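# Put the spirit level into the scissor lift's tool tray

## Task

Take the spirit level off the cable runway and set it inside the tool tray hung on the scissor lift's guardrail, entirely beneath the tray's rim and staying there without the robot holding it. It fails if the level drops below the lift platform, if anything is knocked onto the floor or out of the work area, or if the robot topples or ends up tilted.

## Robot and tools

ROBOT. A Rainbow Robotics RB-Y1 in a physics simulation. Its base rolls on two drive wheels with two rear casters; it measures 0.66 m long by 0.58 m wide, and its front edge sits 0.10 m ahead of the drive axle. It can drive forward/back and turn in place, never sideways. A torso (squat, shift, pitch, yaw) carries a head and two 7-joint arms, each ending in a two-pad parallel gripper. Each arm is rated for 3 kg. A bent leg can poke out past the base's front edge.

FRAMES. Base frame: origin on the floor midway between the drive wheels, x forward, y left, z up. The result reports chest, left_hand and right_hand in this frame. chest is a spine point 0.08 m under the shoulders, its x axis facing where the chest faces. A hand point lies midway between its finger pads; fingers extend along the hand's -z and close along its x. Printed hand positions can be off, worse when reaching far. base_odometry is relative to the base frame at the scene's start and comes from wheel turns only, so slipping shows up as travel; heading runs -3.142 to 3.142, positive meaning turned left.

execute_actions. Argument actions: a list holding one action, or empty (empty just returns state and images). An action may contain:
- base: exactly one key. translate_m is a straight-line offset in metres from where the base currently is, forward positive, -3 to 3. rotate_rad is an in-place turn offset in radians, left (counter-clockwise seen from above) positive, -3.2 to 3.2. A base move that would need over 8.667 s is refused.
- joints: absolute targets, one number per named joint (radians, grippers in metres). Ranges: torso_squat_rad 0 to 1.2 (bigger lowers the chest); torso_shift_rad -0.3 to 0.6 (positive pushes hips forward); torso_pitch_rad -0.2 to 1.4 (positive leans forward); torso_yaw_rad -1.5 to 1.5 (positive left). Per arm: shoulder_pitch -2.356 to 2.356 (negative raises the arm forward); left_shoulder_roll_rad 0 to 3.141 and right_shoulder_roll_rad -3.141 to 0 (away from the body on each side); shoulder_yaw -2.094 to 2.094 (positive left for both arms); elbow -2.617 to 0.01 (0 straight, negative bends forward); forearm_roll -3.141 to 3.141; wrist_pitch -1.57 to 1.919 (negative tips the hand forward); hand_roll -2.705 to 2.705; gripper_m 0 to 0.1 (pad gap). Head: head_pan_rad -0.523 to 0.523 (positive left), head_tilt_rad -0.35 to 1.57 (positive down). A joint counts as reached within 0.02 rad, grippers within 0.004 m.
- speeds: caps for this action only, translate_m 0.05 to 0.4 m/s, rotate_rad 0.1 to 1.509 rad/s (the maxima are the defaults).
- min_time_s: 0.1 to 8, the shortest duration for each arm and head motion.
All parts start at once; no action runs past 15 s. Joints or base not named may still be driving toward an earlier target. cameras: list from head_camera, left_wrist_camera, right_wrist_camera, all; omitted, null or ["all"] gives every camera, [] gives none. Unknown keys or values out of range get the call refused with no motion.

TORSO LIMITS. Besides the ranges: squat + shift <= 1.52; squat - shift + pitch <= 1.57; shift + 0.5 pitch - 0.4 squat <= 0.7; shift + 0.3 pitch - 0.5 squat <= 0.39. Breaking one makes the commanded torso joints stop short with off_target.

OTHER TOOLS. wait(seconds 0 to 10) commands nothing and returns state and images. zoom_image(camera, region [x0, y0, x1, y1] in pixels, origin top-left, at most 504 by 504) magnifies that camera's most recent full image. read_manual(section "licences") returns only licence text. finished_scene(scene, 1 or 2) ends the scene for good and reports success; the level must already rest in the tray unaided.

RESULT LINES. pictures lists the cameras in image order. base_status and joint_status per motion: done (for the base, wheels turned the full amount even if slipping); off_target (stopped short, may still push); limit_stop_at_<name> (a built-in limit halted it); contact_stop (torso or arm met hard resistance, or the load is too heavy); time_out; stopped_with_arm (torso halted because an arm hit something); limit_stop_at_own_body (self-collision guard halted it before contact; move the arm or torso apart); not_followed (arm targets withheld by the collision check, which may retry them on later actions). "joint command not followed" with a cause line explains the withheld arm command and what to send instead; a gripper target in that action still runs. on_its_own shows uncommanded parts; "held at" is a target, not a position. After contact_stop, time_out or stopped_with_arm on one joint, its whole group (torso four; each arm's seven joints) stops and forgets its targets. MOTOR HOT warns from 65 °C; at 80 °C an OVER-TEMPERATURE FAULT brakes that arm, halts everything, skips the rest of the call, and cut-short keys show limit_stop_at_motor_heat. Arm joint torque reaching its load limit (shoulders 64.4, elbow 33.1, forearm/wrist/hand 23 N m, held weight included) freezes the robot for 10 s and skips the rest of the call. A stop in one call cancels later move, wait and finish calls in the same reply. Re-send targets after any such stop.

RECOVERY. A halted arm or torso may keep pressing; first back it off in its own action, arms before torso. Exception: when both hands grip one object and the torso reports contact_stop right as it starts with nothing in the way, re-command every arm joint (not grippers) to its current joint_positions value, then repeat the torso command.

GRASPING. Command a gripper gap at least 0.005 m narrower than the object; off_target on the gripper is then expected.

HAZARDS. The base does not stop on hitting furniture and may keep shoving; a leaning leg can also slide the robot backward unnoticed. Heavy loads held far forward can tip the robot with no warning. Never let the arms, hands or fingers collide or squeeze each other hard. Avoid drops, slips, slams and hard pushes; loose objects may occasionally be nudged by outside forces. The robot holds its last command while you think, and motors heat while holding a load.

Each tool is called after "Emit:" as name(argument=value, ...), one argument or row to a line, values as JSON.

## Session

Emit:
execute_actions(
  actions=[],
)

Scene clock: 0.00 s.
base_odometry: x=+0.000 y=+0.000 heading=+0.000 (m, m, rad; odometry frame)
base_status: not commanded
joint_positions: torso_squat_rad=+0.350 torso_shift_rad=+0.000 torso_pitch_rad=+0.001 torso_yaw_rad=+0.000 left_shoulder_pitch_rad=-0.012 left_shoulder_roll_rad=+0.046 left_shoulder_yaw_rad=+0.005 left_elbow_rad=-0.288 left_forearm_roll_rad=+0.030 left_wrist_pitch_rad=+0.032 left_hand_roll_rad=+0.031 left_gripper_m=+0.101 right_shoulder_pitch_rad=+0.045 right_shoulder_roll_rad=-0.020 right_shoulder_yaw_rad=+0.022 right_elbow_rad=-0.261 right_forearm_roll_rad=+0.006 right_wrist_pitch_rad=+0.003 right_hand_roll_rad=+0.040 right_gripper_m=+0.099 head_pan_rad=+0.001 head_tilt_rad=+0.400
joint_status: not commanded
chest: x=-0.2276 y=-0.0009 z=+1.2476 quat_wxyz=(+1.000, +0.001, +0.001, +0.000) (m; base frame)
left_hand: x=-0.0875 y=+0.2544 z=+0.5768 quat_wxyz=(+0.991, +0.019, -0.133, +0.028) (m; base frame)
right_hand: x=-0.1345 y=-0.2337 z=+0.5684 quat_wxyz=(+0.994, -0.011, -0.107, +0.028) (m; base frame)
pictures: head_camera, left_wrist_camera, right_wrist_camera
Images, in order (width x height): head_camera 896x504, left_wrist_camera 644x364, right_wrist_camera 644x364.

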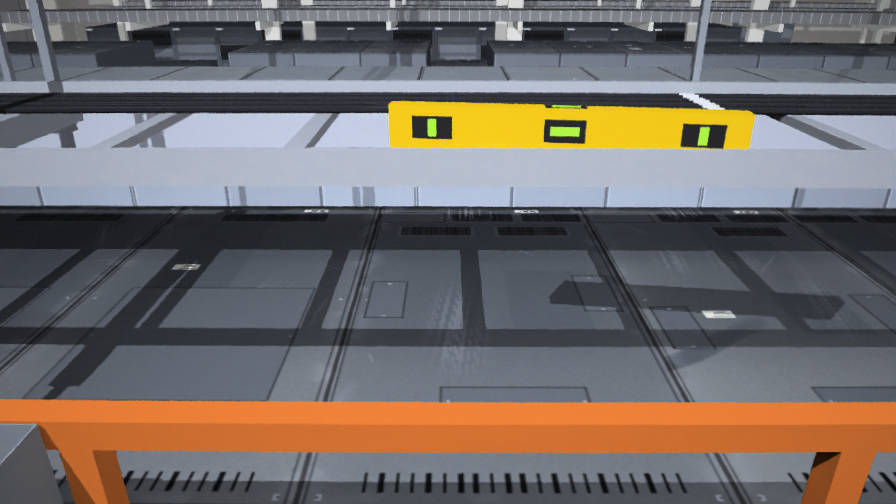

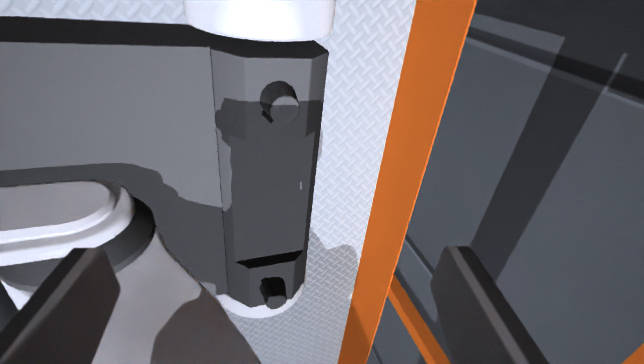

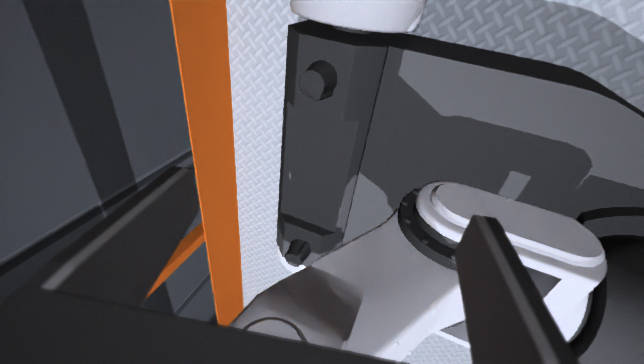

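Emit:
execute_actions(
  actions=[
    {"joints":{"head_pan_rad":0.52,"head_tilt_rad":0.9,"torso_squat_rad":0}},
  ],
  cameras=["head_camera"],
)

Emit:
execute_actions(
  actions=[
    {"joints":{"head_pan_rad":0,"head_tilt_rad":0.4}},
  ],
  cameras=["head_camera"],
)

Scene clock: 6.07 s.
base_odometry: x=+0.000 y=+0.000 heading=+0.000 (m, m, rad; odometry frame)
base_status: not commanded
joint_positions: torso_squat_rad=+0.000 torso_shift_rad=+0.000 torso_pitch_rad=+0.001 torso_yaw_rad=+0.000 left_shoulder_pitch_rad=-0.012 left_shoulder_roll_rad=+0.046 left_shoulder_yaw_rad=+0.005 left_elbow_rad=-0.288 left_forearm_roll_rad=+0.030 left_wrist_pitch_rad=+0.032 left_hand_roll_rad=+0.031 left_gripper_m=+0.101 right_shoulder_pitch_rad=+0.045 right_shoulder_roll_rad=-0.020 right_shoulder_yaw_rad=+0.022 right_elbow_rad=-0.261 right_forearm_roll_rad=+0.006 right_wrist_pitch_rad=+0.003 right_hand_roll_rad=+0.040 right_gripper_m=+0.099 head_pan_rad=+0.520 head_tilt_rad=+0.900
joint_status: all done
chest: x=-0.2275 y=-0.0009 z=+1.2899 quat_wxyz=(+1.000, +0.001, +0.001, +0.000) (m; base frame)
left_hand: x=-0.0875 y=+0.2544 z=+0.6191 quat_wxyz=(+0.991, +0.019, -0.133, +0.028) (m; base frame)
right_hand: x=-0.1346 y=-0.2338 z=+0.6107 quat_wxyz=(+0.994, -0.011, -0.107, +0.028) (m; base frame)
pictures: head_camera
Images, in order (width x height): head_camera 896x504.

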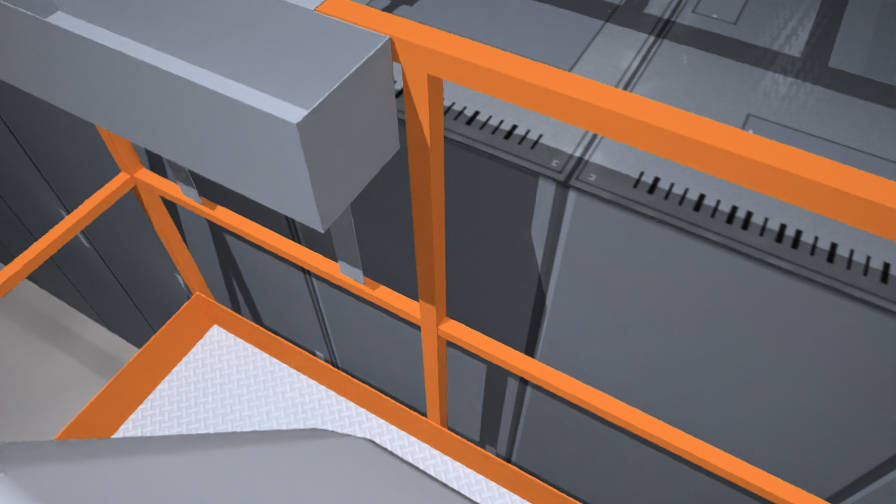

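Scene clock: 7.07 s.
base_odometry: x=+0.000 y=+0.000 heading=+0.000 (m, m, rad; odometry frame)
base_status: not commanded
joint_positions: torso_squat_rad=+0.000 torso_shift_rad=+0.000 torso_pitch_rad=+0.001 torso_yaw_rad=+0.000 left_shoulder_pitch_rad=-0.012 left_shoulder_roll_rad=+0.046 left_shoulder_yaw_rad=+0.005 left_elbow_rad=-0.288 left_forearm_roll_rad=+0.030 left_wrist_pitch_rad=+0.032 left_hand_roll_rad=+0.031 left_gripper_m=+0.101 right_shoulder_pitch_rad=+0.045 right_shoulder_roll_rad=-0.020 right_shoulder_yaw_rad=+0.022 right_elbow_rad=-0.261 right_forearm_roll_rad=+0.006 right_wrist_pitch_rad=+0.003 right_hand_roll_rad=+0.040 right_gripper_m=+0.099 head_pan_rad=+0.000 head_tilt_rad=+0.400
joint_status: all done
chest: x=-0.2275 y=-0.0009 z=+1.2899 quat_wxyz=(+1.000, +0.001, +0.001, +0.000) (m; base frame)
left_hand: x=-0.0875 y=+0.2544 z=+0.6191 quat_wxyz=(+0.991, +0.019, -0.133, +0.028) (m; base frame)
right_hand: x=-0.1346 y=-0.2338 z=+0.6107 quat_wxyz=(+0.994, -0.011, -0.107, +0.028) (m; base frame)
pictures: head_camera
Images, in order (width x height): head_camera 896x504.

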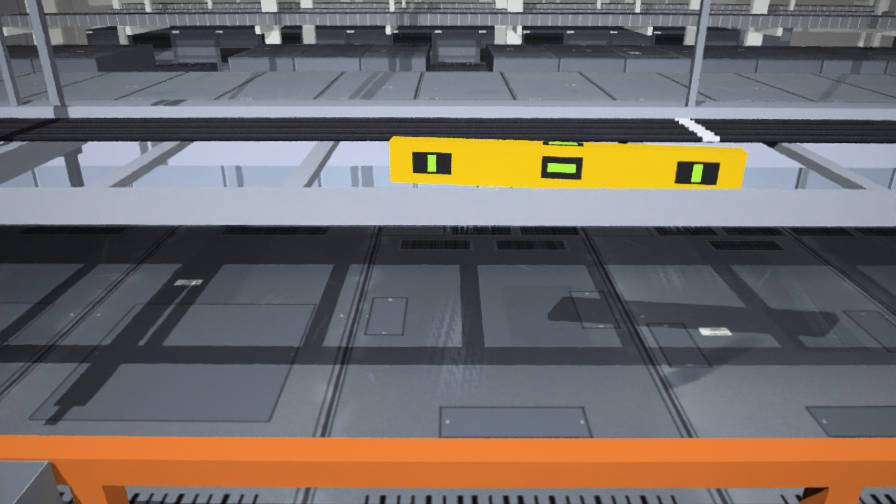

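Emit:
execute_actions(
  actions=[
    {"joints":{"left_shoulder_pitch_rad":-2.35,"left_elbow_rad":-0.15,"left_wrist_pitch_rad":1.9,"left_shoulder_roll_rad":0.05,"torso_yaw_rad":-0.5}},
  ],
  cameras=[],
)

Emit:
execute_actions(
  actions=[
    {"joints":{"torso_shift_rad":0.3,"torso_pitch_rad":0.15,"head_pan_rad":0.3}},
  ],
)

Scene clock: 37.63 s.
TORQUE FAULT: left_elbow_rad reached its load limit. The robot stopped for 10 seconds, dropped its targets and accepts commands again. The stop added 9.3 s to the call and to motion_time.
base_odometry: x=+0.000 y=+0.000 heading=+0.000 (m, m, rad; odometry frame)
base_status: not commanded
joint_positions: torso_squat_rad=+0.000 torso_shift_rad=+0.000 torso_pitch_rad=+0.001 torso_yaw_rad=-0.487 left_shoulder_pitch_rad=-0.999 left_shoulder_roll_rad=+0.047 left_shoulder_yaw_rad=+0.005 left_elbow_rad=-0.226 left_forearm_roll_rad=+0.030 left_wrist_pitch_rad=+0.844 left_hand_roll_rad=+0.031 left_gripper_m=+0.101 right_shoulder_pitch_rad=+0.045 right_shoulder_roll_rad=-0.020 right_shoulder_yaw_rad=+0.022 right_elbow_rad=-0.261 right_forearm_roll_rad=+0.006 right_wrist_pitch_rad=+0.003 right_hand_roll_rad=+0.040 right_gripper_m=+0.099 head_pan_rad=+0.000 head_tilt_rad=+0.400
joint_status: torso_yaw_rad contact_stop (moved -0.487 of -0.500); left_shoulder_pitch_rad torque_fault (moved -0.988 of -2.338); left_elbow_rad torque_fault (moved +0.062 of +0.138); left_wrist_pitch_rad torque_fault (moved +0.812 of +1.868); the others done
on_its_own: left_shoulder_pitch_rad is held at -1.001, not at your -2.350, since a torque_fault; left_elbow_rad is held at -0.227, not at your -0.150, since a torque_fault; left_wrist_pitch_rad is held at +0.844, not at your +1.900, since a torque_fault
chest: x=-0.2280 y=-0.0009 z=+1.2899 quat_wxyz=(+0.971, +0.001, +0.001, -0.241) (m; base frame)
left_hand: x=+0.3214 y=-0.1081 z=+0.8860 quat_wxyz=(+0.922, +0.008, -0.172, -0.348) (m; base frame)
right_hand: x=-0.2550 y=-0.2505 z=+0.6109 quat_wxyz=(+0.971, -0.037, -0.101, -0.213) (m; base frame)
pictures: none
No camera images: the call's "cameras" was empty. Leave "cameras" out to get every camera's image.

not run: a stop came earlier in this reply.

Hit the rail; fold first.

Emit:
execute_actions(
  actions=[
    {"joints":{"left_shoulder_pitch_rad":0.5,"left_wrist_pitch_rad":0}},
  ],
  cameras=[],
)

Emit:
execute_actions(
  actions=[
    {"joints":{"left_elbow_rad":-2.5}},
  ],
  cameras=[],
)

Emit:
execute_actions(
  actions=[
    {"joints":{"left_shoulder_pitch_rad":-1.6,"left_shoulder_roll_rad":0.3}},
  ],
  cameras=[],
)

Emit:
execute_actions(
  actions=[
    {"joints":{"left_shoulder_pitch_rad":-2.35,"left_elbow_rad":-0.15,"left_wrist_pitch_rad":1.9,"left_shoulder_roll_rad":0.05,"torso_shift_rad":0.3,"torso_pitch_rad":0.15,"head_pan_rad":0.3}},
  ],
)

Scene clock: 50.33 s.
base_odometry: x=+0.000 y=+0.000 heading=+0.000 (m, m, rad; odometry frame)
base_status: not commanded
joint_positions: torso_squat_rad=+0.000 torso_shift_rad=+0.000 torso_pitch_rad=+0.001 torso_yaw_rad=-0.487 left_shoulder_pitch_rad=+0.500 left_shoulder_roll_rad=+0.048 left_shoulder_yaw_rad=+0.005 left_elbow_rad=-0.227 left_forearm_roll_rad=+0.030 left_wrist_pitch_rad=+0.000 left_hand_roll_rad=+0.031 left_gripper_m=+0.101 right_shoulder_pitch_rad=+0.045 right_shoulder_roll_rad=-0.020 right_shoulder_yaw_rad=+0.022 right_elbow_rad=-0.261 right_forearm_roll_rad=+0.006 right_wrist_pitch_rad=+0.003 right_hand_roll_rad=+0.040 right_gripper_m=+0.099 head_pan_rad=+0.000 head_tilt_rad=+0.400
joint_status: all done
on_its_own: left_elbow_rad is held at -0.227, not at your -0.150, since a torque_fault
chest: x=-0.2279 y=-0.0009 z=+1.2899 quat_wxyz=(+0.971, +0.001, +0.001, -0.241) (m; base frame)
left_hand: x=-0.3354 y=+0.3330 z=+0.6480 quat_wxyz=(+0.983, +0.065, +0.111, -0.133) (m; base frame)
right_hand: x=-0.2549 y=-0.2505 z=+0.6109 quat_wxyz=(+0.971, -0.037, -0.101, -0.213) (m; base frame)
pictures: none
No camera images: the call's "cameras" was empty. Leave "cameras" out to get every camera's image.

Scene clock: 53.23 s.
base_odometry: x=+0.000 y=+0.000 heading=+0.000 (m, m, rad; odometry frame)
base_status: not commanded
joint_positions: torso_squat_rad=+0.000 torso_shift_rad=+0.000 torso_pitch_rad=+0.001 torso_yaw_rad=-0.487 left_shoulder_pitch_rad=+0.500 left_shoulder_roll_rad=+0.048 left_shoulder_yaw_rad=+0.005 left_elbow_rad=-2.500 left_forearm_roll_rad=+0.030 left_wrist_pitch_rad=+0.000 left_hand_roll_rad=+0.031 left_gripper_m=+0.101 right_shoulder_pitch_rad=+0.045 right_shoulder_roll_rad=-0.020 right_shoulder_yaw_rad=+0.022 right_elbow_rad=-0.261 right_forearm_roll_rad=+0.006 right_wrist_pitch_rad=+0.003 right_hand_roll_rad=+0.040 right_gripper_m=+0.099 head_pan_rad=+0.000 head_tilt_rad=+0.400
joint_status: all done
chest: x=-0.2279 y=-0.0009 z=+1.2899 quat_wxyz=(+0.971, +0.001, +0.001, -0.241) (m; base frame)
left_hand: x=+0.2096 y=+0.0819 z=+1.2982 quat_wxyz=(+0.517, -0.147, -0.836, -0.109) (m; base frame)
right_hand: x=-0.2549 y=-0.2505 z=+0.6109 quat_wxyz=(+0.971, -0.037, -0.101, -0.213) (m; base frame)
pictures: none
No camera images: the call's "cameras" was empty. Leave "cameras" out to get every camera's image.

Scene clock: 56.00 s.
base_odometry: x=+0.000 y=+0.000 heading=+0.000 (m, m, rad; odometry frame)
base_status: not commanded
joint_positions: torso_squat_rad=+0.000 torso_shift_rad=+0.000 torso_pitch_rad=+0.001 torso_yaw_rad=-0.487 left_shoulder_pitch_rad=-1.600 left_shoulder_roll_rad=+0.300 left_shoulder_yaw_rad=+0.005 left_elbow_rad=-2.500 left_forearm_roll_rad=+0.030 left_wrist_pitch_rad=+0.000 left_hand_roll_rad=+0.031 left_gripper_m=+0.101 right_shoulder_pitch_rad=+0.045 right_shoulder_roll_rad=-0.020 right_shoulder_yaw_rad=+0.022 right_elbow_rad=-0.261 right_forearm_roll_rad=+0.006 right_wrist_pitch_rad=+0.003 right_hand_roll_rad=+0.040 right_gripper_m=+0.099 head_pan_rad=+0.000 head_tilt_rad=+0.400
joint_status: all done
chest: x=-0.2279 y=-0.0009 z=+1.2899 quat_wxyz=(+0.971, +0.001, +0.001, -0.241) (m; base frame)
left_hand: x=-0.2698 y=+0.1435 z=+1.6958 quat_wxyz=(-0.469, -0.334, -0.816, -0.043) (m; base frame)
right_hand: x=-0.2549 y=-0.2505 z=+0.6109 quat_wxyz=(+0.971, -0.037, -0.101, -0.213) (m; base frame)
pictures: none
No camera images: the call's "cameras" was empty. Leave "cameras" out to get every camera's image.

Scene clock: 59.07 s.
base_odometry: x=+0.000 y=+0.000 heading=+0.000 (m, m, rad; odometry frame)
base_status: not commanded
joint_positions: torso_squat_rad=+0.000 torso_shift_rad=+0.300 torso_pitch_rad=+0.150 torso_yaw_rad=-0.487 left_shoulder_pitch_rad=-2.350 left_shoulder_roll_rad=+0.050 left_shoulder_yaw_rad=+0.005 left_elbow_rad=-0.150 left_forearm_roll_rad=+0.030 left_wrist_pitch_rad=+1.900 left_hand_roll_rad=+0.031 left_gripper_m=+0.101 right_shoulder_pitch_rad=+0.045 right_shoulder_roll_rad=-0.020 right_shoulder_yaw_rad=+0.022 right_elbow_rad=-0.261 right_forearm_roll_rad=+0.006 right_wrist_pitch_rad=+0.003 right_hand_roll_rad=+0.040 right_gripper_m=+0.099 head_pan_rad=+0.300 head_tilt_rad=+0.400
joint_status: all done
chest: x=+0.0250 y=-0.0009 z=+1.2552 quat_wxyz=(+0.968, -0.017, +0.073, -0.240) (m; base frame)
left_hand: x=+0.4683 y=-0.2099 z=+1.4022 quat_wxyz=(+0.875, +0.114, -0.243, -0.403) (m; base frame)
right_hand: x=-0.1025 y=-0.2505 z=+0.5877 quat_wxyz=(+0.976, -0.052, -0.028, -0.209) (m; base frame)
pictures: head_camera, left_wrist_camera, right_wrist_camera
Images, in order (width x height): head_camera 896x504, left_wrist_camera 644x364, right_wrist_camera 644x364.

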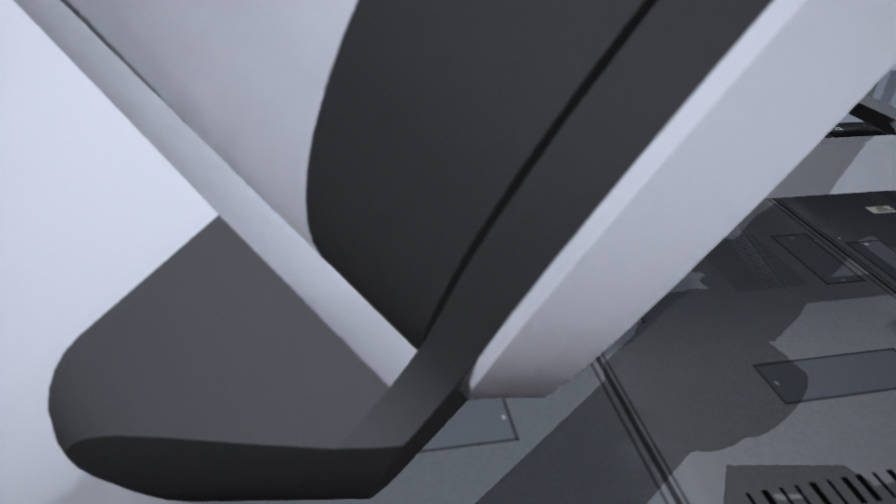

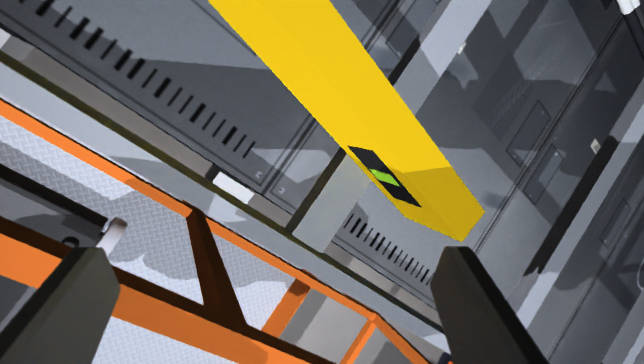

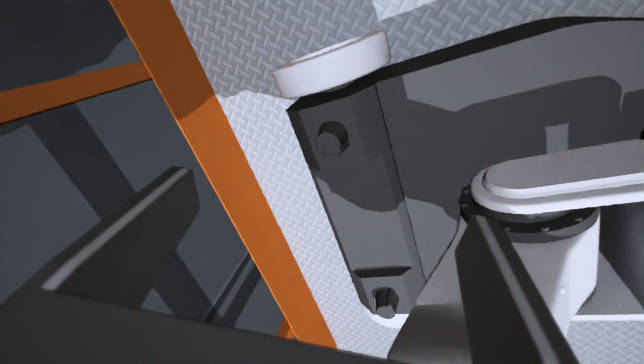

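Emit:
execute_actions(
  actions=[
    {"joints":{"left_hand_roll_rad":0.9,"torso_pitch_rad":0.05,"head_pan_rad":-0.1}},
  ],
  cameras=["head_camera","left_wrist_camera"],
)

Scene clock: 65.30 s.
base_odometry: x=+0.000 y=+0.000 heading=+0.000 (m, m, rad; odometry frame)
base_status: not commanded
joint_positions: torso_squat_rad=+0.000 torso_shift_rad=+0.300 torso_pitch_rad=+0.050 torso_yaw_rad=-0.487 left_shoulder_pitch_rad=-2.350 left_shoulder_roll_rad=+0.050 left_shoulder_yaw_rad=+0.005 left_elbow_rad=-0.150 left_forearm_roll_rad=+0.030 left_wrist_pitch_rad=+1.900 left_hand_roll_rad=+0.900 left_gripper_m=+0.101 right_shoulder_pitch_rad=+0.045 right_shoulder_roll_rad=-0.020 right_shoulder_yaw_rad=+0.022 right_elbow_rad=-0.261 right_forearm_roll_rad=+0.006 right_wrist_pitch_rad=+0.003 right_hand_roll_rad=+0.040 right_gripper_m=+0.099 head_pan_rad=-0.100 head_tilt_rad=+0.400
joint_status: all done
chest: x=-0.0058 y=-0.0009 z=+1.2583 quat_wxyz=(+0.970, -0.005, +0.024, -0.241) (m; base frame)
left_hand: x=+0.4205 y=-0.2099 z=+1.4489 quat_wxyz=(+0.949, +0.001, -0.316, +0.003) (m; base frame)
right_hand: x=-0.0659 y=-0.2505 z=+0.5814 quat_wxyz=(+0.973, -0.042, -0.077, -0.212) (m; base frame)
pictures: head_camera, left_wrist_camera
Images, in order (width x height): head_camera 896x504, left_wrist_camera 644x364.

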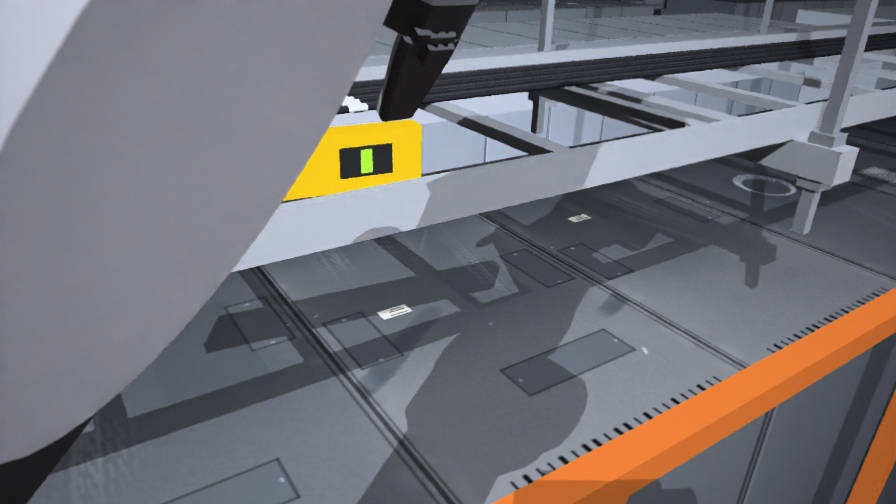

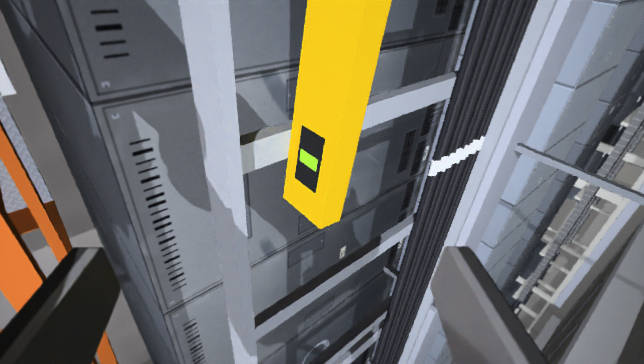

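Emit:
execute_actions(
  actions=[
    {"joints":{"left_forearm_roll_rad":0.75,"torso_yaw_rad":-0.3,"left_hand_roll_rad":1.0,"torso_shift_rad":0.36}},
  ],
  cameras=["left_wrist_camera"],
)

Scene clock: 73.97 s.
base_odometry: x=+0.000 y=+0.000 heading=+0.000 (m, m, rad; odometry frame)
base_status: not commanded
joint_positions: torso_squat_rad=+0.000 torso_shift_rad=+0.360 torso_pitch_rad=+0.050 torso_yaw_rad=-0.300 left_shoulder_pitch_rad=-2.350 left_shoulder_roll_rad=+0.050 left_shoulder_yaw_rad=+0.005 left_elbow_rad=-0.150 left_forearm_roll_rad=+0.750 left_wrist_pitch_rad=+1.900 left_hand_roll_rad=+1.000 left_gripper_m=+0.101 right_shoulder_pitch_rad=+0.045 right_shoulder_roll_rad=-0.020 right_shoulder_yaw_rad=+0.022 right_elbow_rad=-0.261 right_forearm_roll_rad=+0.006 right_wrist_pitch_rad=+0.003 right_hand_roll_rad=+0.040 right_gripper_m=+0.099 head_pan_rad=-0.100 head_tilt_rad=+0.400
joint_status: all done
chest: x=+0.0340 y=-0.0009 z=+1.2447 quat_wxyz=(+0.988, -0.003, +0.025, -0.149) (m; base frame)
left_hand: x=+0.3791 y=-0.2278 z=+1.3996 quat_wxyz=(+0.986, -0.153, -0.055, -0.030) (m; base frame)
right_hand: x=+0.0207 y=-0.2510 z=+0.5654 quat_wxyz=(+0.989, -0.030, -0.080, -0.120) (m; base frame)
pictures: left_wrist_camera
Images, in order (width x height): left_wrist_camera 644x364.

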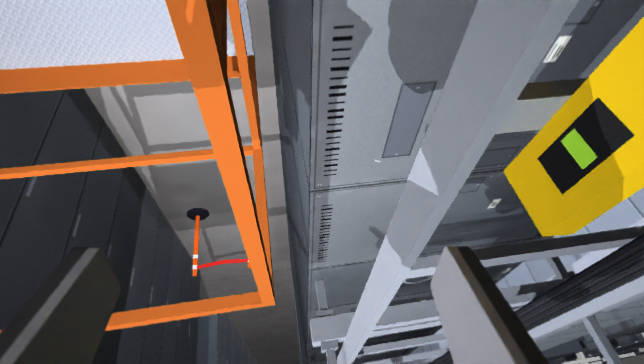

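Emit:
execute_actions(
  actions=[
    {"joints":{"left_shoulder_roll_rad":0.3,"torso_shift_rad":0.3}},
  ],
  cameras=["left_wrist_camera","head_camera"],
)

Scene clock: 78.50 s.
base_odometry: x=+0.000 y=+0.000 heading=+0.000 (m, m, rad; odometry frame)
base_status: not commanded
joint_positions: torso_squat_rad=+0.000 torso_shift_rad=+0.300 torso_pitch_rad=+0.050 torso_yaw_rad=-0.300 left_shoulder_pitch_rad=-2.350 left_shoulder_roll_rad=+0.300 left_shoulder_yaw_rad=+0.005 left_elbow_rad=-0.150 left_forearm_roll_rad=+0.750 left_wrist_pitch_rad=+1.900 left_hand_roll_rad=+1.000 left_gripper_m=+0.101 right_shoulder_pitch_rad=+0.045 right_shoulder_roll_rad=-0.020 right_shoulder_yaw_rad=+0.022 right_elbow_rad=-0.261 right_forearm_roll_rad=+0.006 right_wrist_pitch_rad=+0.003 right_hand_roll_rad=+0.040 right_gripper_m=+0.099 head_pan_rad=-0.100 head_tilt_rad=+0.400
joint_status: all done
chest: x=-0.0059 y=-0.0008 z=+1.2583 quat_wxyz=(+0.988, -0.003, +0.025, -0.149) (m; base frame)
left_hand: x=+0.4091 y=-0.1522 z=+1.4866 quat_wxyz=(+0.967, -0.234, -0.074, +0.061) (m; base frame)
right_hand: x=-0.0190 y=-0.2510 z=+0.5791 quat_wxyz=(+0.989, -0.030, -0.080, -0.120) (m; base frame)
pictures: head_camera, left_wrist_camera
Images, in order (width x height): head_camera 896x504, left_wrist_camera 644x364.

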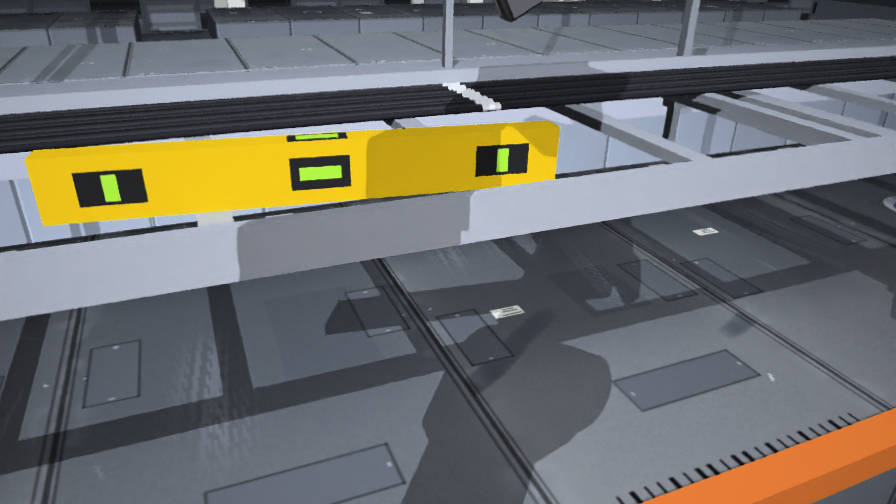

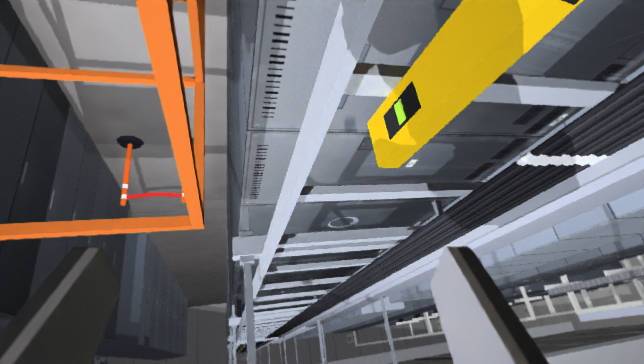

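Emit:
execute_actions(
  actions=[
    {"joints":{"torso_pitch_rad":0.2,"left_hand_roll_rad":0.86,"head_tilt_rad":0.2}},
  ],
  cameras=["left_wrist_camera","head_camera"],
)

Scene clock: 83.93 s.
base_odometry: x=+0.000 y=+0.000 heading=+0.000 (m, m, rad; odometry frame)
base_status: not commanded
joint_positions: torso_squat_rad=+0.000 torso_shift_rad=+0.300 torso_pitch_rad=+0.200 torso_yaw_rad=-0.300 left_shoulder_pitch_rad=-2.350 left_shoulder_roll_rad=+0.300 left_shoulder_yaw_rad=+0.005 left_elbow_rad=-0.150 left_forearm_roll_rad=+0.750 left_wrist_pitch_rad=+1.900 left_hand_roll_rad=+0.860 left_gripper_m=+0.101 right_shoulder_pitch_rad=+0.045 right_shoulder_roll_rad=-0.020 right_shoulder_yaw_rad=+0.022 right_elbow_rad=-0.261 right_forearm_roll_rad=+0.006 right_wrist_pitch_rad=+0.003 right_hand_roll_rad=+0.040 right_gripper_m=+0.099 head_pan_rad=-0.100 head_tilt_rad=+0.200
joint_status: all done
chest: x=+0.0403 y=-0.0008 z=+1.2525 quat_wxyz=(+0.984, -0.014, +0.099, -0.149) (m; base frame)
left_hand: x=+0.4848 y=-0.1522 z=+1.4161 quat_wxyz=(+0.973, -0.228, -0.017, +0.010) (m; base frame)
right_hand: x=-0.0743 y=-0.2510 z=+0.5829 quat_wxyz=(+0.992, -0.039, -0.005, -0.118) (m; base frame)
pictures: head_camera, left_wrist_camera
Images, in order (width x height): head_camera 896x504, left_wrist_camera 644x364.

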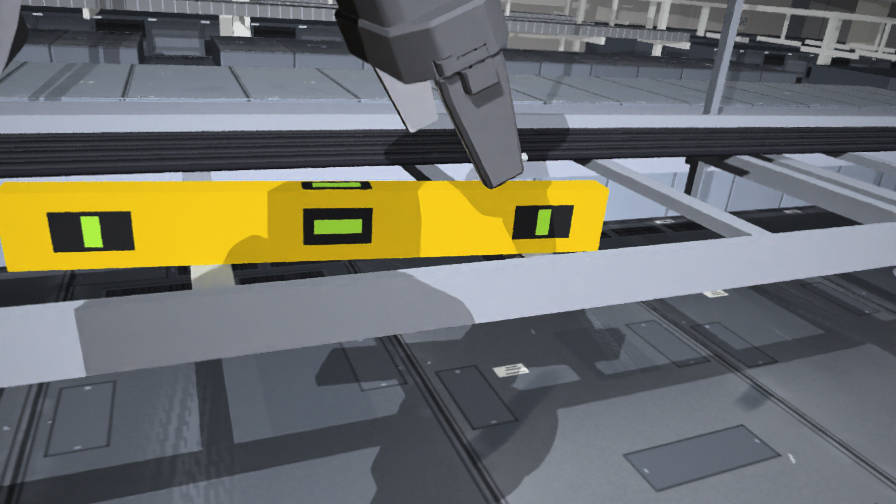

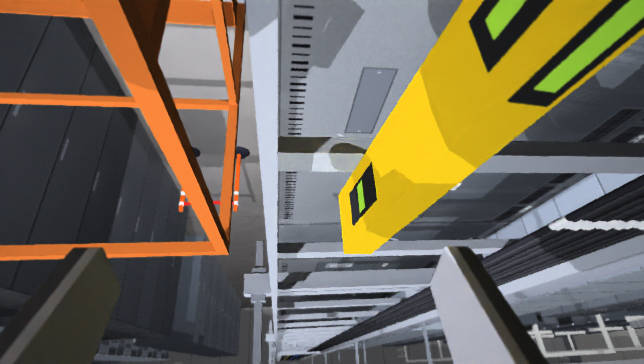

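Still ~5 cm further; drive.

Emit:
execute_actions(
  actions=[
    {"base":{"translate_m":0.05},"speeds":{"translate_m":0.1}},
  ],
  cameras=["left_wrist_camera"],
)

Scene clock: 89.20 s.
base_odometry: x=+0.050 y=+0.000 heading=+0.000 (m, m, rad; odometry frame)
base_status: done
joint_positions: torso_squat_rad=+0.000 torso_shift_rad=+0.300 torso_pitch_rad=+0.200 torso_yaw_rad=-0.300 left_shoulder_pitch_rad=-2.350 left_shoulder_roll_rad=+0.300 left_shoulder_yaw_rad=+0.005 left_elbow_rad=-0.150 left_forearm_roll_rad=+0.750 left_wrist_pitch_rad=+1.900 left_hand_roll_rad=+0.860 left_gripper_m=+0.101 right_shoulder_pitch_rad=+0.045 right_shoulder_roll_rad=-0.020 right_shoulder_yaw_rad=+0.022 right_elbow_rad=-0.261 right_forearm_roll_rad=+0.006 right_wrist_pitch_rad=+0.003 right_hand_roll_rad=+0.040 right_gripper_m=+0.099 head_pan_rad=-0.100 head_tilt_rad=+0.200
joint_status: not commanded
chest: x=+0.0404 y=-0.0008 z=+1.2525 quat_wxyz=(+0.984, -0.014, +0.099, -0.149) (m; base frame)
left_hand: x=+0.4849 y=-0.1522 z=+1.4160 quat_wxyz=(+0.973, -0.228, -0.017, +0.010) (m; base frame)
right_hand: x=-0.0743 y=-0.2510 z=+0.5829 quat_wxyz=(+0.992, -0.039, -0.005, -0.118) (m; base frame)
pictures: left_wrist_camera
Images, in order (width x height): left_wrist_camera 644x364.

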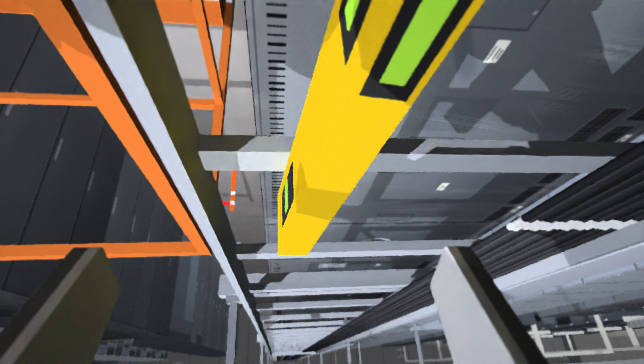

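Emit:
execute_actions(
  actions=[
    {"base":{"translate_m":0.035},"speeds":{"translate_m":0.1},"joints":{"left_hand_roll_rad":0.78}},
  ],
  cameras=[],
)

Emit:
execute_actions(
  actions=[
    {"joints":{"torso_squat_rad":0.4}},
  ],
  cameras=["left_wrist_camera","head_camera"],
)

Scene clock: 96.07 s.
base_odometry: x=+0.085 y=+0.000 heading=+0.000 (m, m, rad; odometry frame)
base_status: done
joint_positions: torso_squat_rad=+0.000 torso_shift_rad=+0.300 torso_pitch_rad=+0.200 torso_yaw_rad=-0.300 left_shoulder_pitch_rad=-2.350 left_shoulder_roll_rad=+0.300 left_shoulder_yaw_rad=+0.005 left_elbow_rad=-0.150 left_forearm_roll_rad=+0.750 left_wrist_pitch_rad=+1.900 left_hand_roll_rad=+0.780 left_gripper_m=+0.101 right_shoulder_pitch_rad=+0.045 right_shoulder_roll_rad=-0.020 right_shoulder_yaw_rad=+0.022 right_elbow_rad=-0.261 right_forearm_roll_rad=+0.006 right_wrist_pitch_rad=+0.003 right_hand_roll_rad=+0.040 right_gripper_m=+0.099 head_pan_rad=-0.100 head_tilt_rad=+0.200
joint_status: all done
chest: x=+0.0403 y=-0.0008 z=+1.2525 quat_wxyz=(+0.984, -0.014, +0.099, -0.149) (m; base frame)
left_hand: x=+0.4848 y=-0.1522 z=+1.4161 quat_wxyz=(+0.973, -0.227, -0.026, -0.029) (m; base frame)
right_hand: x=-0.0744 y=-0.2510 z=+0.5829 quat_wxyz=(+0.992, -0.039, -0.005, -0.118) (m; base frame)
pictures: none
No camera images: the call's "cameras" was empty. Leave "cameras" out to get every camera's image.

Scene clock: 98.23 s.
base_odometry: x=+0.085 y=+0.000 heading=+0.000 (m, m, rad; odometry frame)
base_status: not commanded
joint_positions: torso_squat_rad=+0.400 torso_shift_rad=+0.300 torso_pitch_rad=+0.200 torso_yaw_rad=-0.300 left_shoulder_pitch_rad=-2.350 left_shoulder_roll_rad=+0.300 left_shoulder_yaw_rad=+0.005 left_elbow_rad=-0.150 left_forearm_roll_rad=+0.750 left_wrist_pitch_rad=+1.900 left_hand_roll_rad=+0.780 left_gripper_m=+0.101 right_shoulder_pitch_rad=+0.045 right_shoulder_roll_rad=-0.020 right_shoulder_yaw_rad=+0.022 right_elbow_rad=-0.261 right_forearm_roll_rad=+0.006 right_wrist_pitch_rad=+0.003 right_hand_roll_rad=+0.040 right_gripper_m=+0.099 head_pan_rad=-0.100 head_tilt_rad=+0.200
joint_status: all done
chest: x=+0.0239 y=-0.0008 z=+1.1997 quat_wxyz=(+0.984, -0.014, +0.099, -0.149) (m; base frame)
left_hand: x=+0.4683 y=-0.1522 z=+1.3634 quat_wxyz=(+0.973, -0.227, -0.026, -0.029) (m; base frame)
right_hand: x=-0.0906 y=-0.2510 z=+0.5301 quat_wxyz=(+0.992, -0.039, -0.005, -0.118) (m; base frame)
pictures: head_camera, left_wrist_camera
Images, in order (width x height): head_camera 896x504, left_wrist_camera 644x364.

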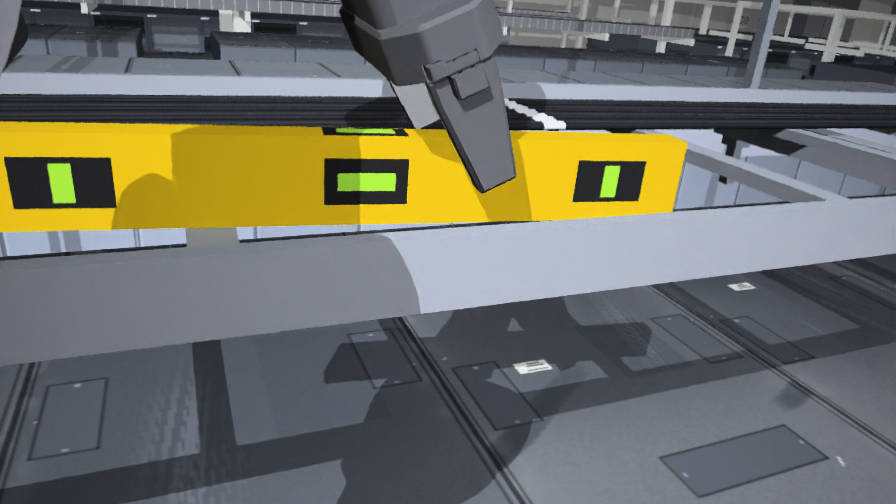

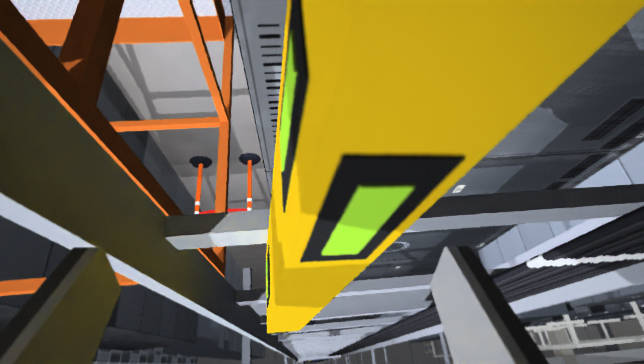

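Emit:
execute_actions(
  actions=[
    {"joints":{"torso_squat_rad":0.47,"torso_shift_rad":0.315,"left_gripper_m":0.075}},
  ],
  cameras=[],
)

Emit:
execute_actions(
  actions=[
    {"joints":{"left_gripper_m":0.0}},
  ],
  cameras=["head_camera"],
)

Emit:
execute_actions(
  actions=[
    {"joints":{"torso_squat_rad":0,"torso_shift_rad":0.3}},
  ],
  cameras=[],
)

Emit:
execute_actions(
  actions=[
    {"base":{"translate_m":-0.085},"joints":{"torso_pitch_rad":0,"torso_shift_rad":0,"head_tilt_rad":0.0}},
  ],
  cameras=["head_camera"],
)

Emit:
execute_actions(
  actions=[
    {"joints":{"torso_yaw_rad":0.6,"head_tilt_rad":0.6,"head_pan_rad":0.5}},
  ],
  cameras=["head_camera"],
)

Scene clock: 106.43 s.
base_odometry: x=+0.085 y=+0.000 heading=+0.000 (m, m, rad; odometry frame)
base_status: not commanded
joint_positions: torso_squat_rad=+0.470 torso_shift_rad=+0.315 torso_pitch_rad=+0.200 torso_yaw_rad=-0.300 left_shoulder_pitch_rad=-2.350 left_shoulder_roll_rad=+0.300 left_shoulder_yaw_rad=+0.005 left_elbow_rad=-0.150 left_forearm_roll_rad=+0.750 left_wrist_pitch_rad=+1.900 left_hand_roll_rad=+0.780 left_gripper_m=+0.075 right_shoulder_pitch_rad=+0.045 right_shoulder_roll_rad=-0.020 right_shoulder_yaw_rad=+0.022 right_elbow_rad=-0.261 right_forearm_roll_rad=+0.006 right_wrist_pitch_rad=+0.003 right_hand_roll_rad=+0.040 right_gripper_m=+0.099 head_pan_rad=-0.100 head_tilt_rad=+0.200
joint_status: all done
chest: x=+0.0268 y=-0.0008 z=+1.1772 quat_wxyz=(+0.984, -0.014, +0.099, -0.149) (m; base frame)
left_hand: x=+0.4712 y=-0.1521 z=+1.3408 quat_wxyz=(+0.973, -0.227, -0.026, -0.029) (m; base frame)
right_hand: x=-0.0878 y=-0.2510 z=+0.5075 quat_wxyz=(+0.992, -0.039, -0.005, -0.118) (m; base frame)
pictures: none
No camera images: the call's "cameras" was empty. Leave "cameras" out to get every camera's image.

Scene clock: 107.67 s.
base_odometry: x=+0.085 y=+0.000 heading=+0.000 (m, m, rad; odometry frame)
base_status: not commanded
joint_positions: torso_squat_rad=+0.470 torso_shift_rad=+0.315 torso_pitch_rad=+0.200 torso_yaw_rad=-0.300 left_shoulder_pitch_rad=-2.350 left_shoulder_roll_rad=+0.300 left_shoulder_yaw_rad=+0.005 left_elbow_rad=-0.150 left_forearm_roll_rad=+0.750 left_wrist_pitch_rad=+1.900 left_hand_roll_rad=+0.780 left_gripper_m=+0.023 right_shoulder_pitch_rad=+0.045 right_shoulder_roll_rad=-0.020 right_shoulder_yaw_rad=+0.022 right_elbow_rad=-0.261 right_forearm_roll_rad=+0.006 right_wrist_pitch_rad=+0.003 right_hand_roll_rad=+0.040 right_gripper_m=+0.099 head_pan_rad=-0.100 head_tilt_rad=+0.200
joint_status: left_gripper_m off_target (ended at +0.023, target +0.000)
chest: x=+0.0268 y=-0.0008 z=+1.1772 quat_wxyz=(+0.984, -0.014, +0.099, -0.149) (m; base frame)
left_hand: x=+0.4712 y=-0.1521 z=+1.3408 quat_wxyz=(+0.973, -0.227, -0.026, -0.029) (m; base frame)
right_hand: x=-0.0878 y=-0.2510 z=+0.5075 quat_wxyz=(+0.992, -0.039, -0.005, -0.118) (m; base frame)
pictures: head_camera
Images, in order (width x height): head_camera 896x504.

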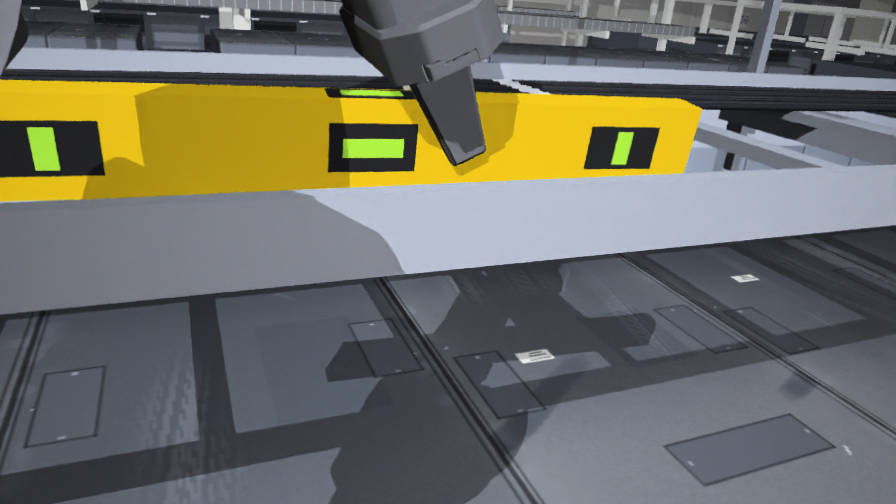

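Scene clock: 110.07 s.
base_odometry: x=+0.085 y=+0.000 heading=+0.000 (m, m, rad; odometry frame)
base_status: not commanded
joint_positions: torso_squat_rad=+0.000 torso_shift_rad=+0.300 torso_pitch_rad=+0.200 torso_yaw_rad=-0.300 left_shoulder_pitch_rad=-2.350 left_shoulder_roll_rad=+0.300 left_shoulder_yaw_rad=+0.005 left_elbow_rad=-0.150 left_forearm_roll_rad=+0.750 left_wrist_pitch_rad=+1.900 left_hand_roll_rad=+0.780 left_gripper_m=+0.023 right_shoulder_pitch_rad=+0.045 right_shoulder_roll_rad=-0.020 right_shoulder_yaw_rad=+0.022 right_elbow_rad=-0.261 right_forearm_roll_rad=+0.006 right_wrist_pitch_rad=+0.003 right_hand_roll_rad=+0.040 right_gripper_m=+0.099 head_pan_rad=-0.100 head_tilt_rad=+0.200
joint_status: all done
chest: x=+0.0403 y=-0.0008 z=+1.2525 quat_wxyz=(+0.984, -0.014, +0.099, -0.149) (m; base frame)
left_hand: x=+0.4848 y=-0.1522 z=+1.4160 quat_wxyz=(+0.973, -0.227, -0.026, -0.029) (m; base frame)
right_hand: x=-0.0744 y=-0.2510 z=+0.5829 quat_wxyz=(+0.992, -0.039, -0.005, -0.118) (m; base frame)
pictures: none
No camera images: the call's "cameras" was empty. Leave "cameras" out to get every camera's image.

Scene clock: 112.83 s.
base_odometry: x=+0.000 y=+0.000 heading=-0.001 (m, m, rad; odometry frame)
base_status: done
joint_positions: torso_squat_rad=+0.000 torso_shift_rad=+0.000 torso_pitch_rad=+0.000 torso_yaw_rad=-0.300 left_shoulder_pitch_rad=-2.350 left_shoulder_roll_rad=+0.300 left_shoulder_yaw_rad=+0.005 left_elbow_rad=-0.150 left_forearm_roll_rad=+0.750 left_wrist_pitch_rad=+1.900 left_hand_roll_rad=+0.780 left_gripper_m=+0.023 right_shoulder_pitch_rad=+0.045 right_shoulder_roll_rad=-0.020 right_shoulder_yaw_rad=+0.022 right_elbow_rad=-0.261 right_forearm_roll_rad=+0.006 right_wrist_pitch_rad=+0.003 right_hand_roll_rad=+0.040 right_gripper_m=+0.099 head_pan_rad=-0.100 head_tilt_rad=+0.000
joint_status: all done
chest: x=-0.2281 y=-0.0008 z=+1.2899 quat_wxyz=(+0.989, +0.001, +0.000, -0.149) (m; base frame)
left_hand: x=+0.1750 y=-0.1523 z=+1.5385 quat_wxyz=(+0.966, -0.223, -0.123, -0.051) (m; base frame)
right_hand: x=-0.2074 y=-0.2510 z=+0.6109 quat_wxyz=(+0.987, -0.027, -0.104, -0.121) (m; base frame)
pictures: head_camera
Images, in order (width x height): head_camera 896x504.

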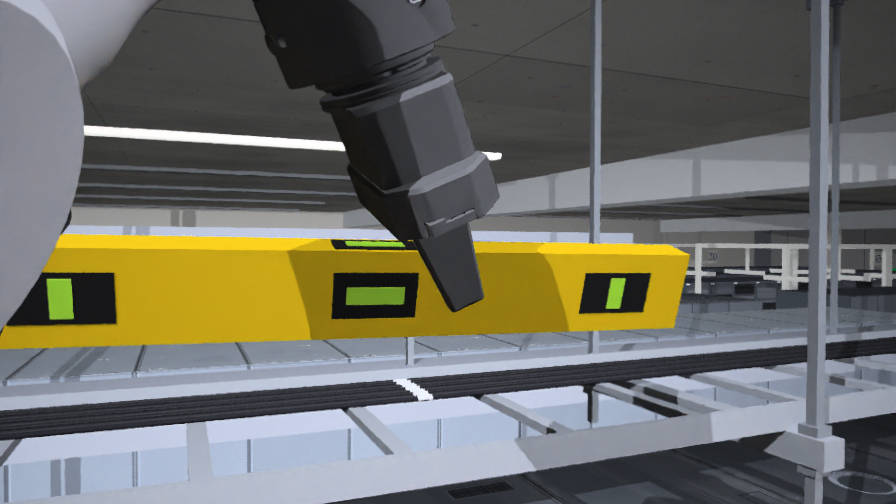

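Scene clock: 115.13 s.
base_odometry: x=+0.000 y=+0.000 heading=-0.001 (m, m, rad; odometry frame)
base_status: not commanded
joint_positions: torso_squat_rad=+0.000 torso_shift_rad=+0.000 torso_pitch_rad=+0.000 torso_yaw_rad=+0.600 left_shoulder_pitch_rad=-2.350 left_shoulder_roll_rad=+0.300 left_shoulder_yaw_rad=+0.005 left_elbow_rad=-0.150 left_forearm_roll_rad=+0.750 left_wrist_pitch_rad=+1.900 left_hand_roll_rad=+0.780 left_gripper_m=+0.023 right_shoulder_pitch_rad=+0.045 right_shoulder_roll_rad=-0.020 right_shoulder_yaw_rad=+0.022 right_elbow_rad=-0.261 right_forearm_roll_rad=+0.006 right_wrist_pitch_rad=+0.003 right_hand_roll_rad=+0.040 right_gripper_m=+0.099 head_pan_rad=+0.500 head_tilt_rad=+0.600
joint_status: all done
chest: x=-0.2281 y=-0.0009 z=+1.2899 quat_wxyz=(+0.955, +0.001, +0.000, +0.296) (m; base frame)
left_hand: x=+0.1409 y=+0.2206 z=+1.5389 quat_wxyz=(+0.892, -0.148, -0.209, +0.374) (m; base frame)
right_hand: x=-0.0186 y=-0.1399 z=+0.6110 quat_wxyz=(+0.941, +0.021, -0.106, +0.320) (m; base frame)
pictures: head_camera
Images, in order (width x height): head_camera 896x504.

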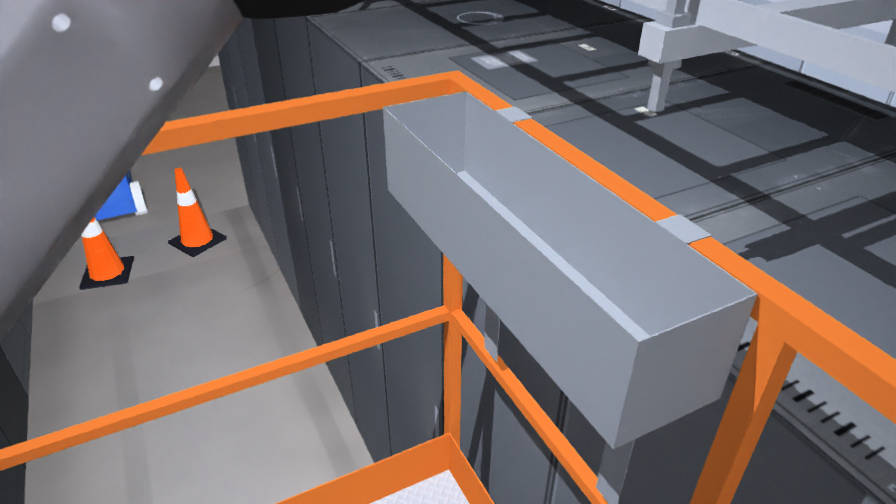

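Emit:
execute_actions(
  actions=[
    {"joints":{"torso_shift_rad":0.3,"left_shoulder_pitch_rad":-1.75,"left_shoulder_roll_rad":0.5,"left_elbow_rad":-0.4,"left_forearm_roll_rad":-0.1,"left_wrist_pitch_rad":1.6,"left_hand_roll_rad":2.3},"min_time_s":2.5},
  ],
  cameras=["head_camera"],
)

Scene clock: 129.60 s.
base_odometry: x=+0.000 y=+0.000 heading=-0.001 (m, m, rad; odometry frame)
base_status: not commanded
joint_positions: torso_squat_rad=+0.000 torso_shift_rad=+0.300 torso_pitch_rad=+0.000 torso_yaw_rad=+0.600 left_shoulder_pitch_rad=-1.750 left_shoulder_roll_rad=+0.500 left_shoulder_yaw_rad=+0.005 left_elbow_rad=-0.400 left_forearm_roll_rad=-0.100 left_wrist_pitch_rad=+1.600 left_hand_roll_rad=+2.300 left_gripper_m=+0.023 right_shoulder_pitch_rad=+0.045 right_shoulder_roll_rad=-0.020 right_shoulder_yaw_rad=+0.022 right_elbow_rad=-0.261 right_forearm_roll_rad=+0.006 right_wrist_pitch_rad=+0.003 right_hand_roll_rad=+0.040 right_gripper_m=+0.099 head_pan_rad=+0.500 head_tilt_rad=+0.600
joint_status: all done
chest: x=-0.0211 y=-0.0009 z=+1.2587 quat_wxyz=(+0.955, +0.001, +0.000, +0.296) (m; base frame)
left_hand: x=+0.2949 y=+0.6122 z=+1.3749 quat_wxyz=(+0.071, -0.065, -0.348, +0.933) (m; base frame)
right_hand: x=+0.1882 y=-0.1399 z=+0.5797 quat_wxyz=(+0.941, +0.021, -0.106, +0.320) (m; base frame)
pictures: head_camera
Images, in order (width x height): head_camera 896x504.

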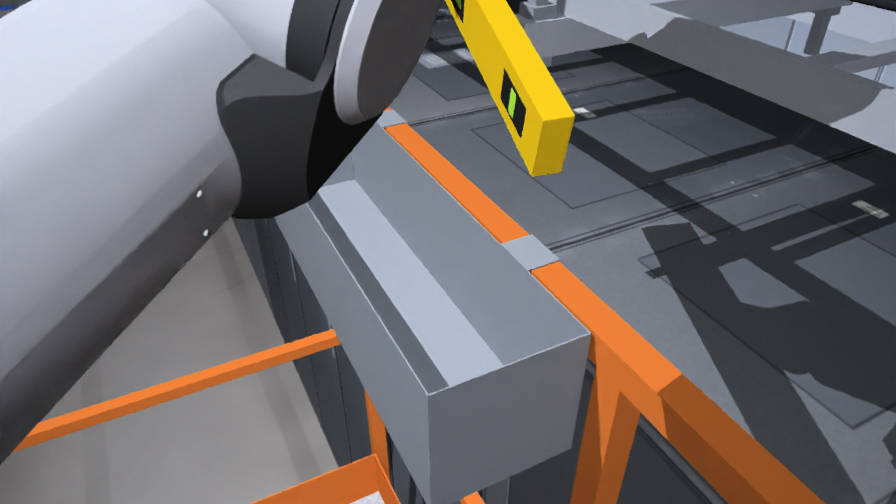

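Emit:
execute_actions(
  actions=[
    {"joints":{"torso_shift_rad":0.18,"left_wrist_pitch_rad":1.87,"left_hand_roll_rad":2.45,"torso_squat_rad":0.45,"head_pan_rad":0.3}},
  ],
  cameras=["head_camera","left_wrist_camera"],
)

Scene clock: 136.00 s.
base_odometry: x=+0.000 y=+0.000 heading=-0.001 (m, m, rad; odometry frame)
base_status: not commanded
joint_positions: torso_squat_rad=+0.450 torso_shift_rad=+0.180 torso_pitch_rad=+0.000 torso_yaw_rad=+0.600 left_shoulder_pitch_rad=-1.750 left_shoulder_roll_rad=+0.500 left_shoulder_yaw_rad=+0.005 left_elbow_rad=-0.400 left_forearm_roll_rad=-0.100 left_wrist_pitch_rad=+1.870 left_hand_roll_rad=+2.450 left_gripper_m=+0.023 right_shoulder_pitch_rad=+0.045 right_shoulder_roll_rad=-0.020 right_shoulder_yaw_rad=+0.022 right_elbow_rad=-0.261 right_forearm_roll_rad=+0.006 right_wrist_pitch_rad=+0.003 right_hand_roll_rad=+0.040 right_gripper_m=+0.099 head_pan_rad=+0.300 head_tilt_rad=+0.600
joint_status: all done
chest: x=-0.1153 y=-0.0009 z=+1.2101 quat_wxyz=(+0.955, +0.001, +0.000, +0.296) (m; base frame)
left_hand: x=+0.1551 y=+0.5799 z=+1.2995 quat_wxyz=(-0.027, +0.006, -0.259, +0.966) (m; base frame)
right_hand: x=+0.0943 y=-0.1399 z=+0.5312 quat_wxyz=(+0.941, +0.021, -0.106, +0.320) (m; base frame)
pictures: head_camera, left_wrist_camera
Images, in order (width x height): head_camera 896x504, left_wrist_camera 644x364.

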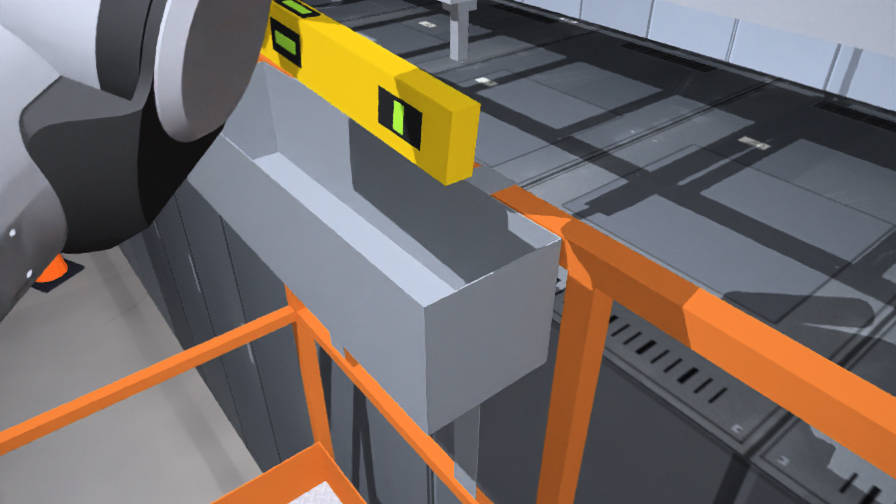

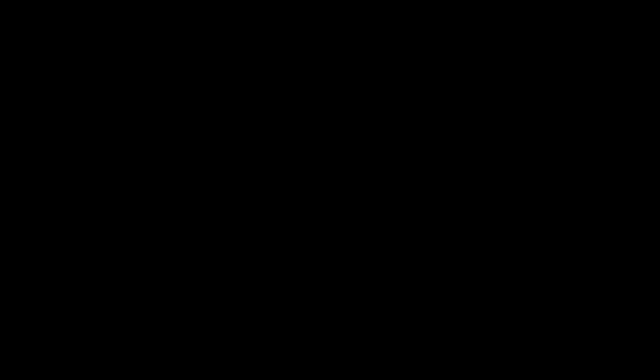

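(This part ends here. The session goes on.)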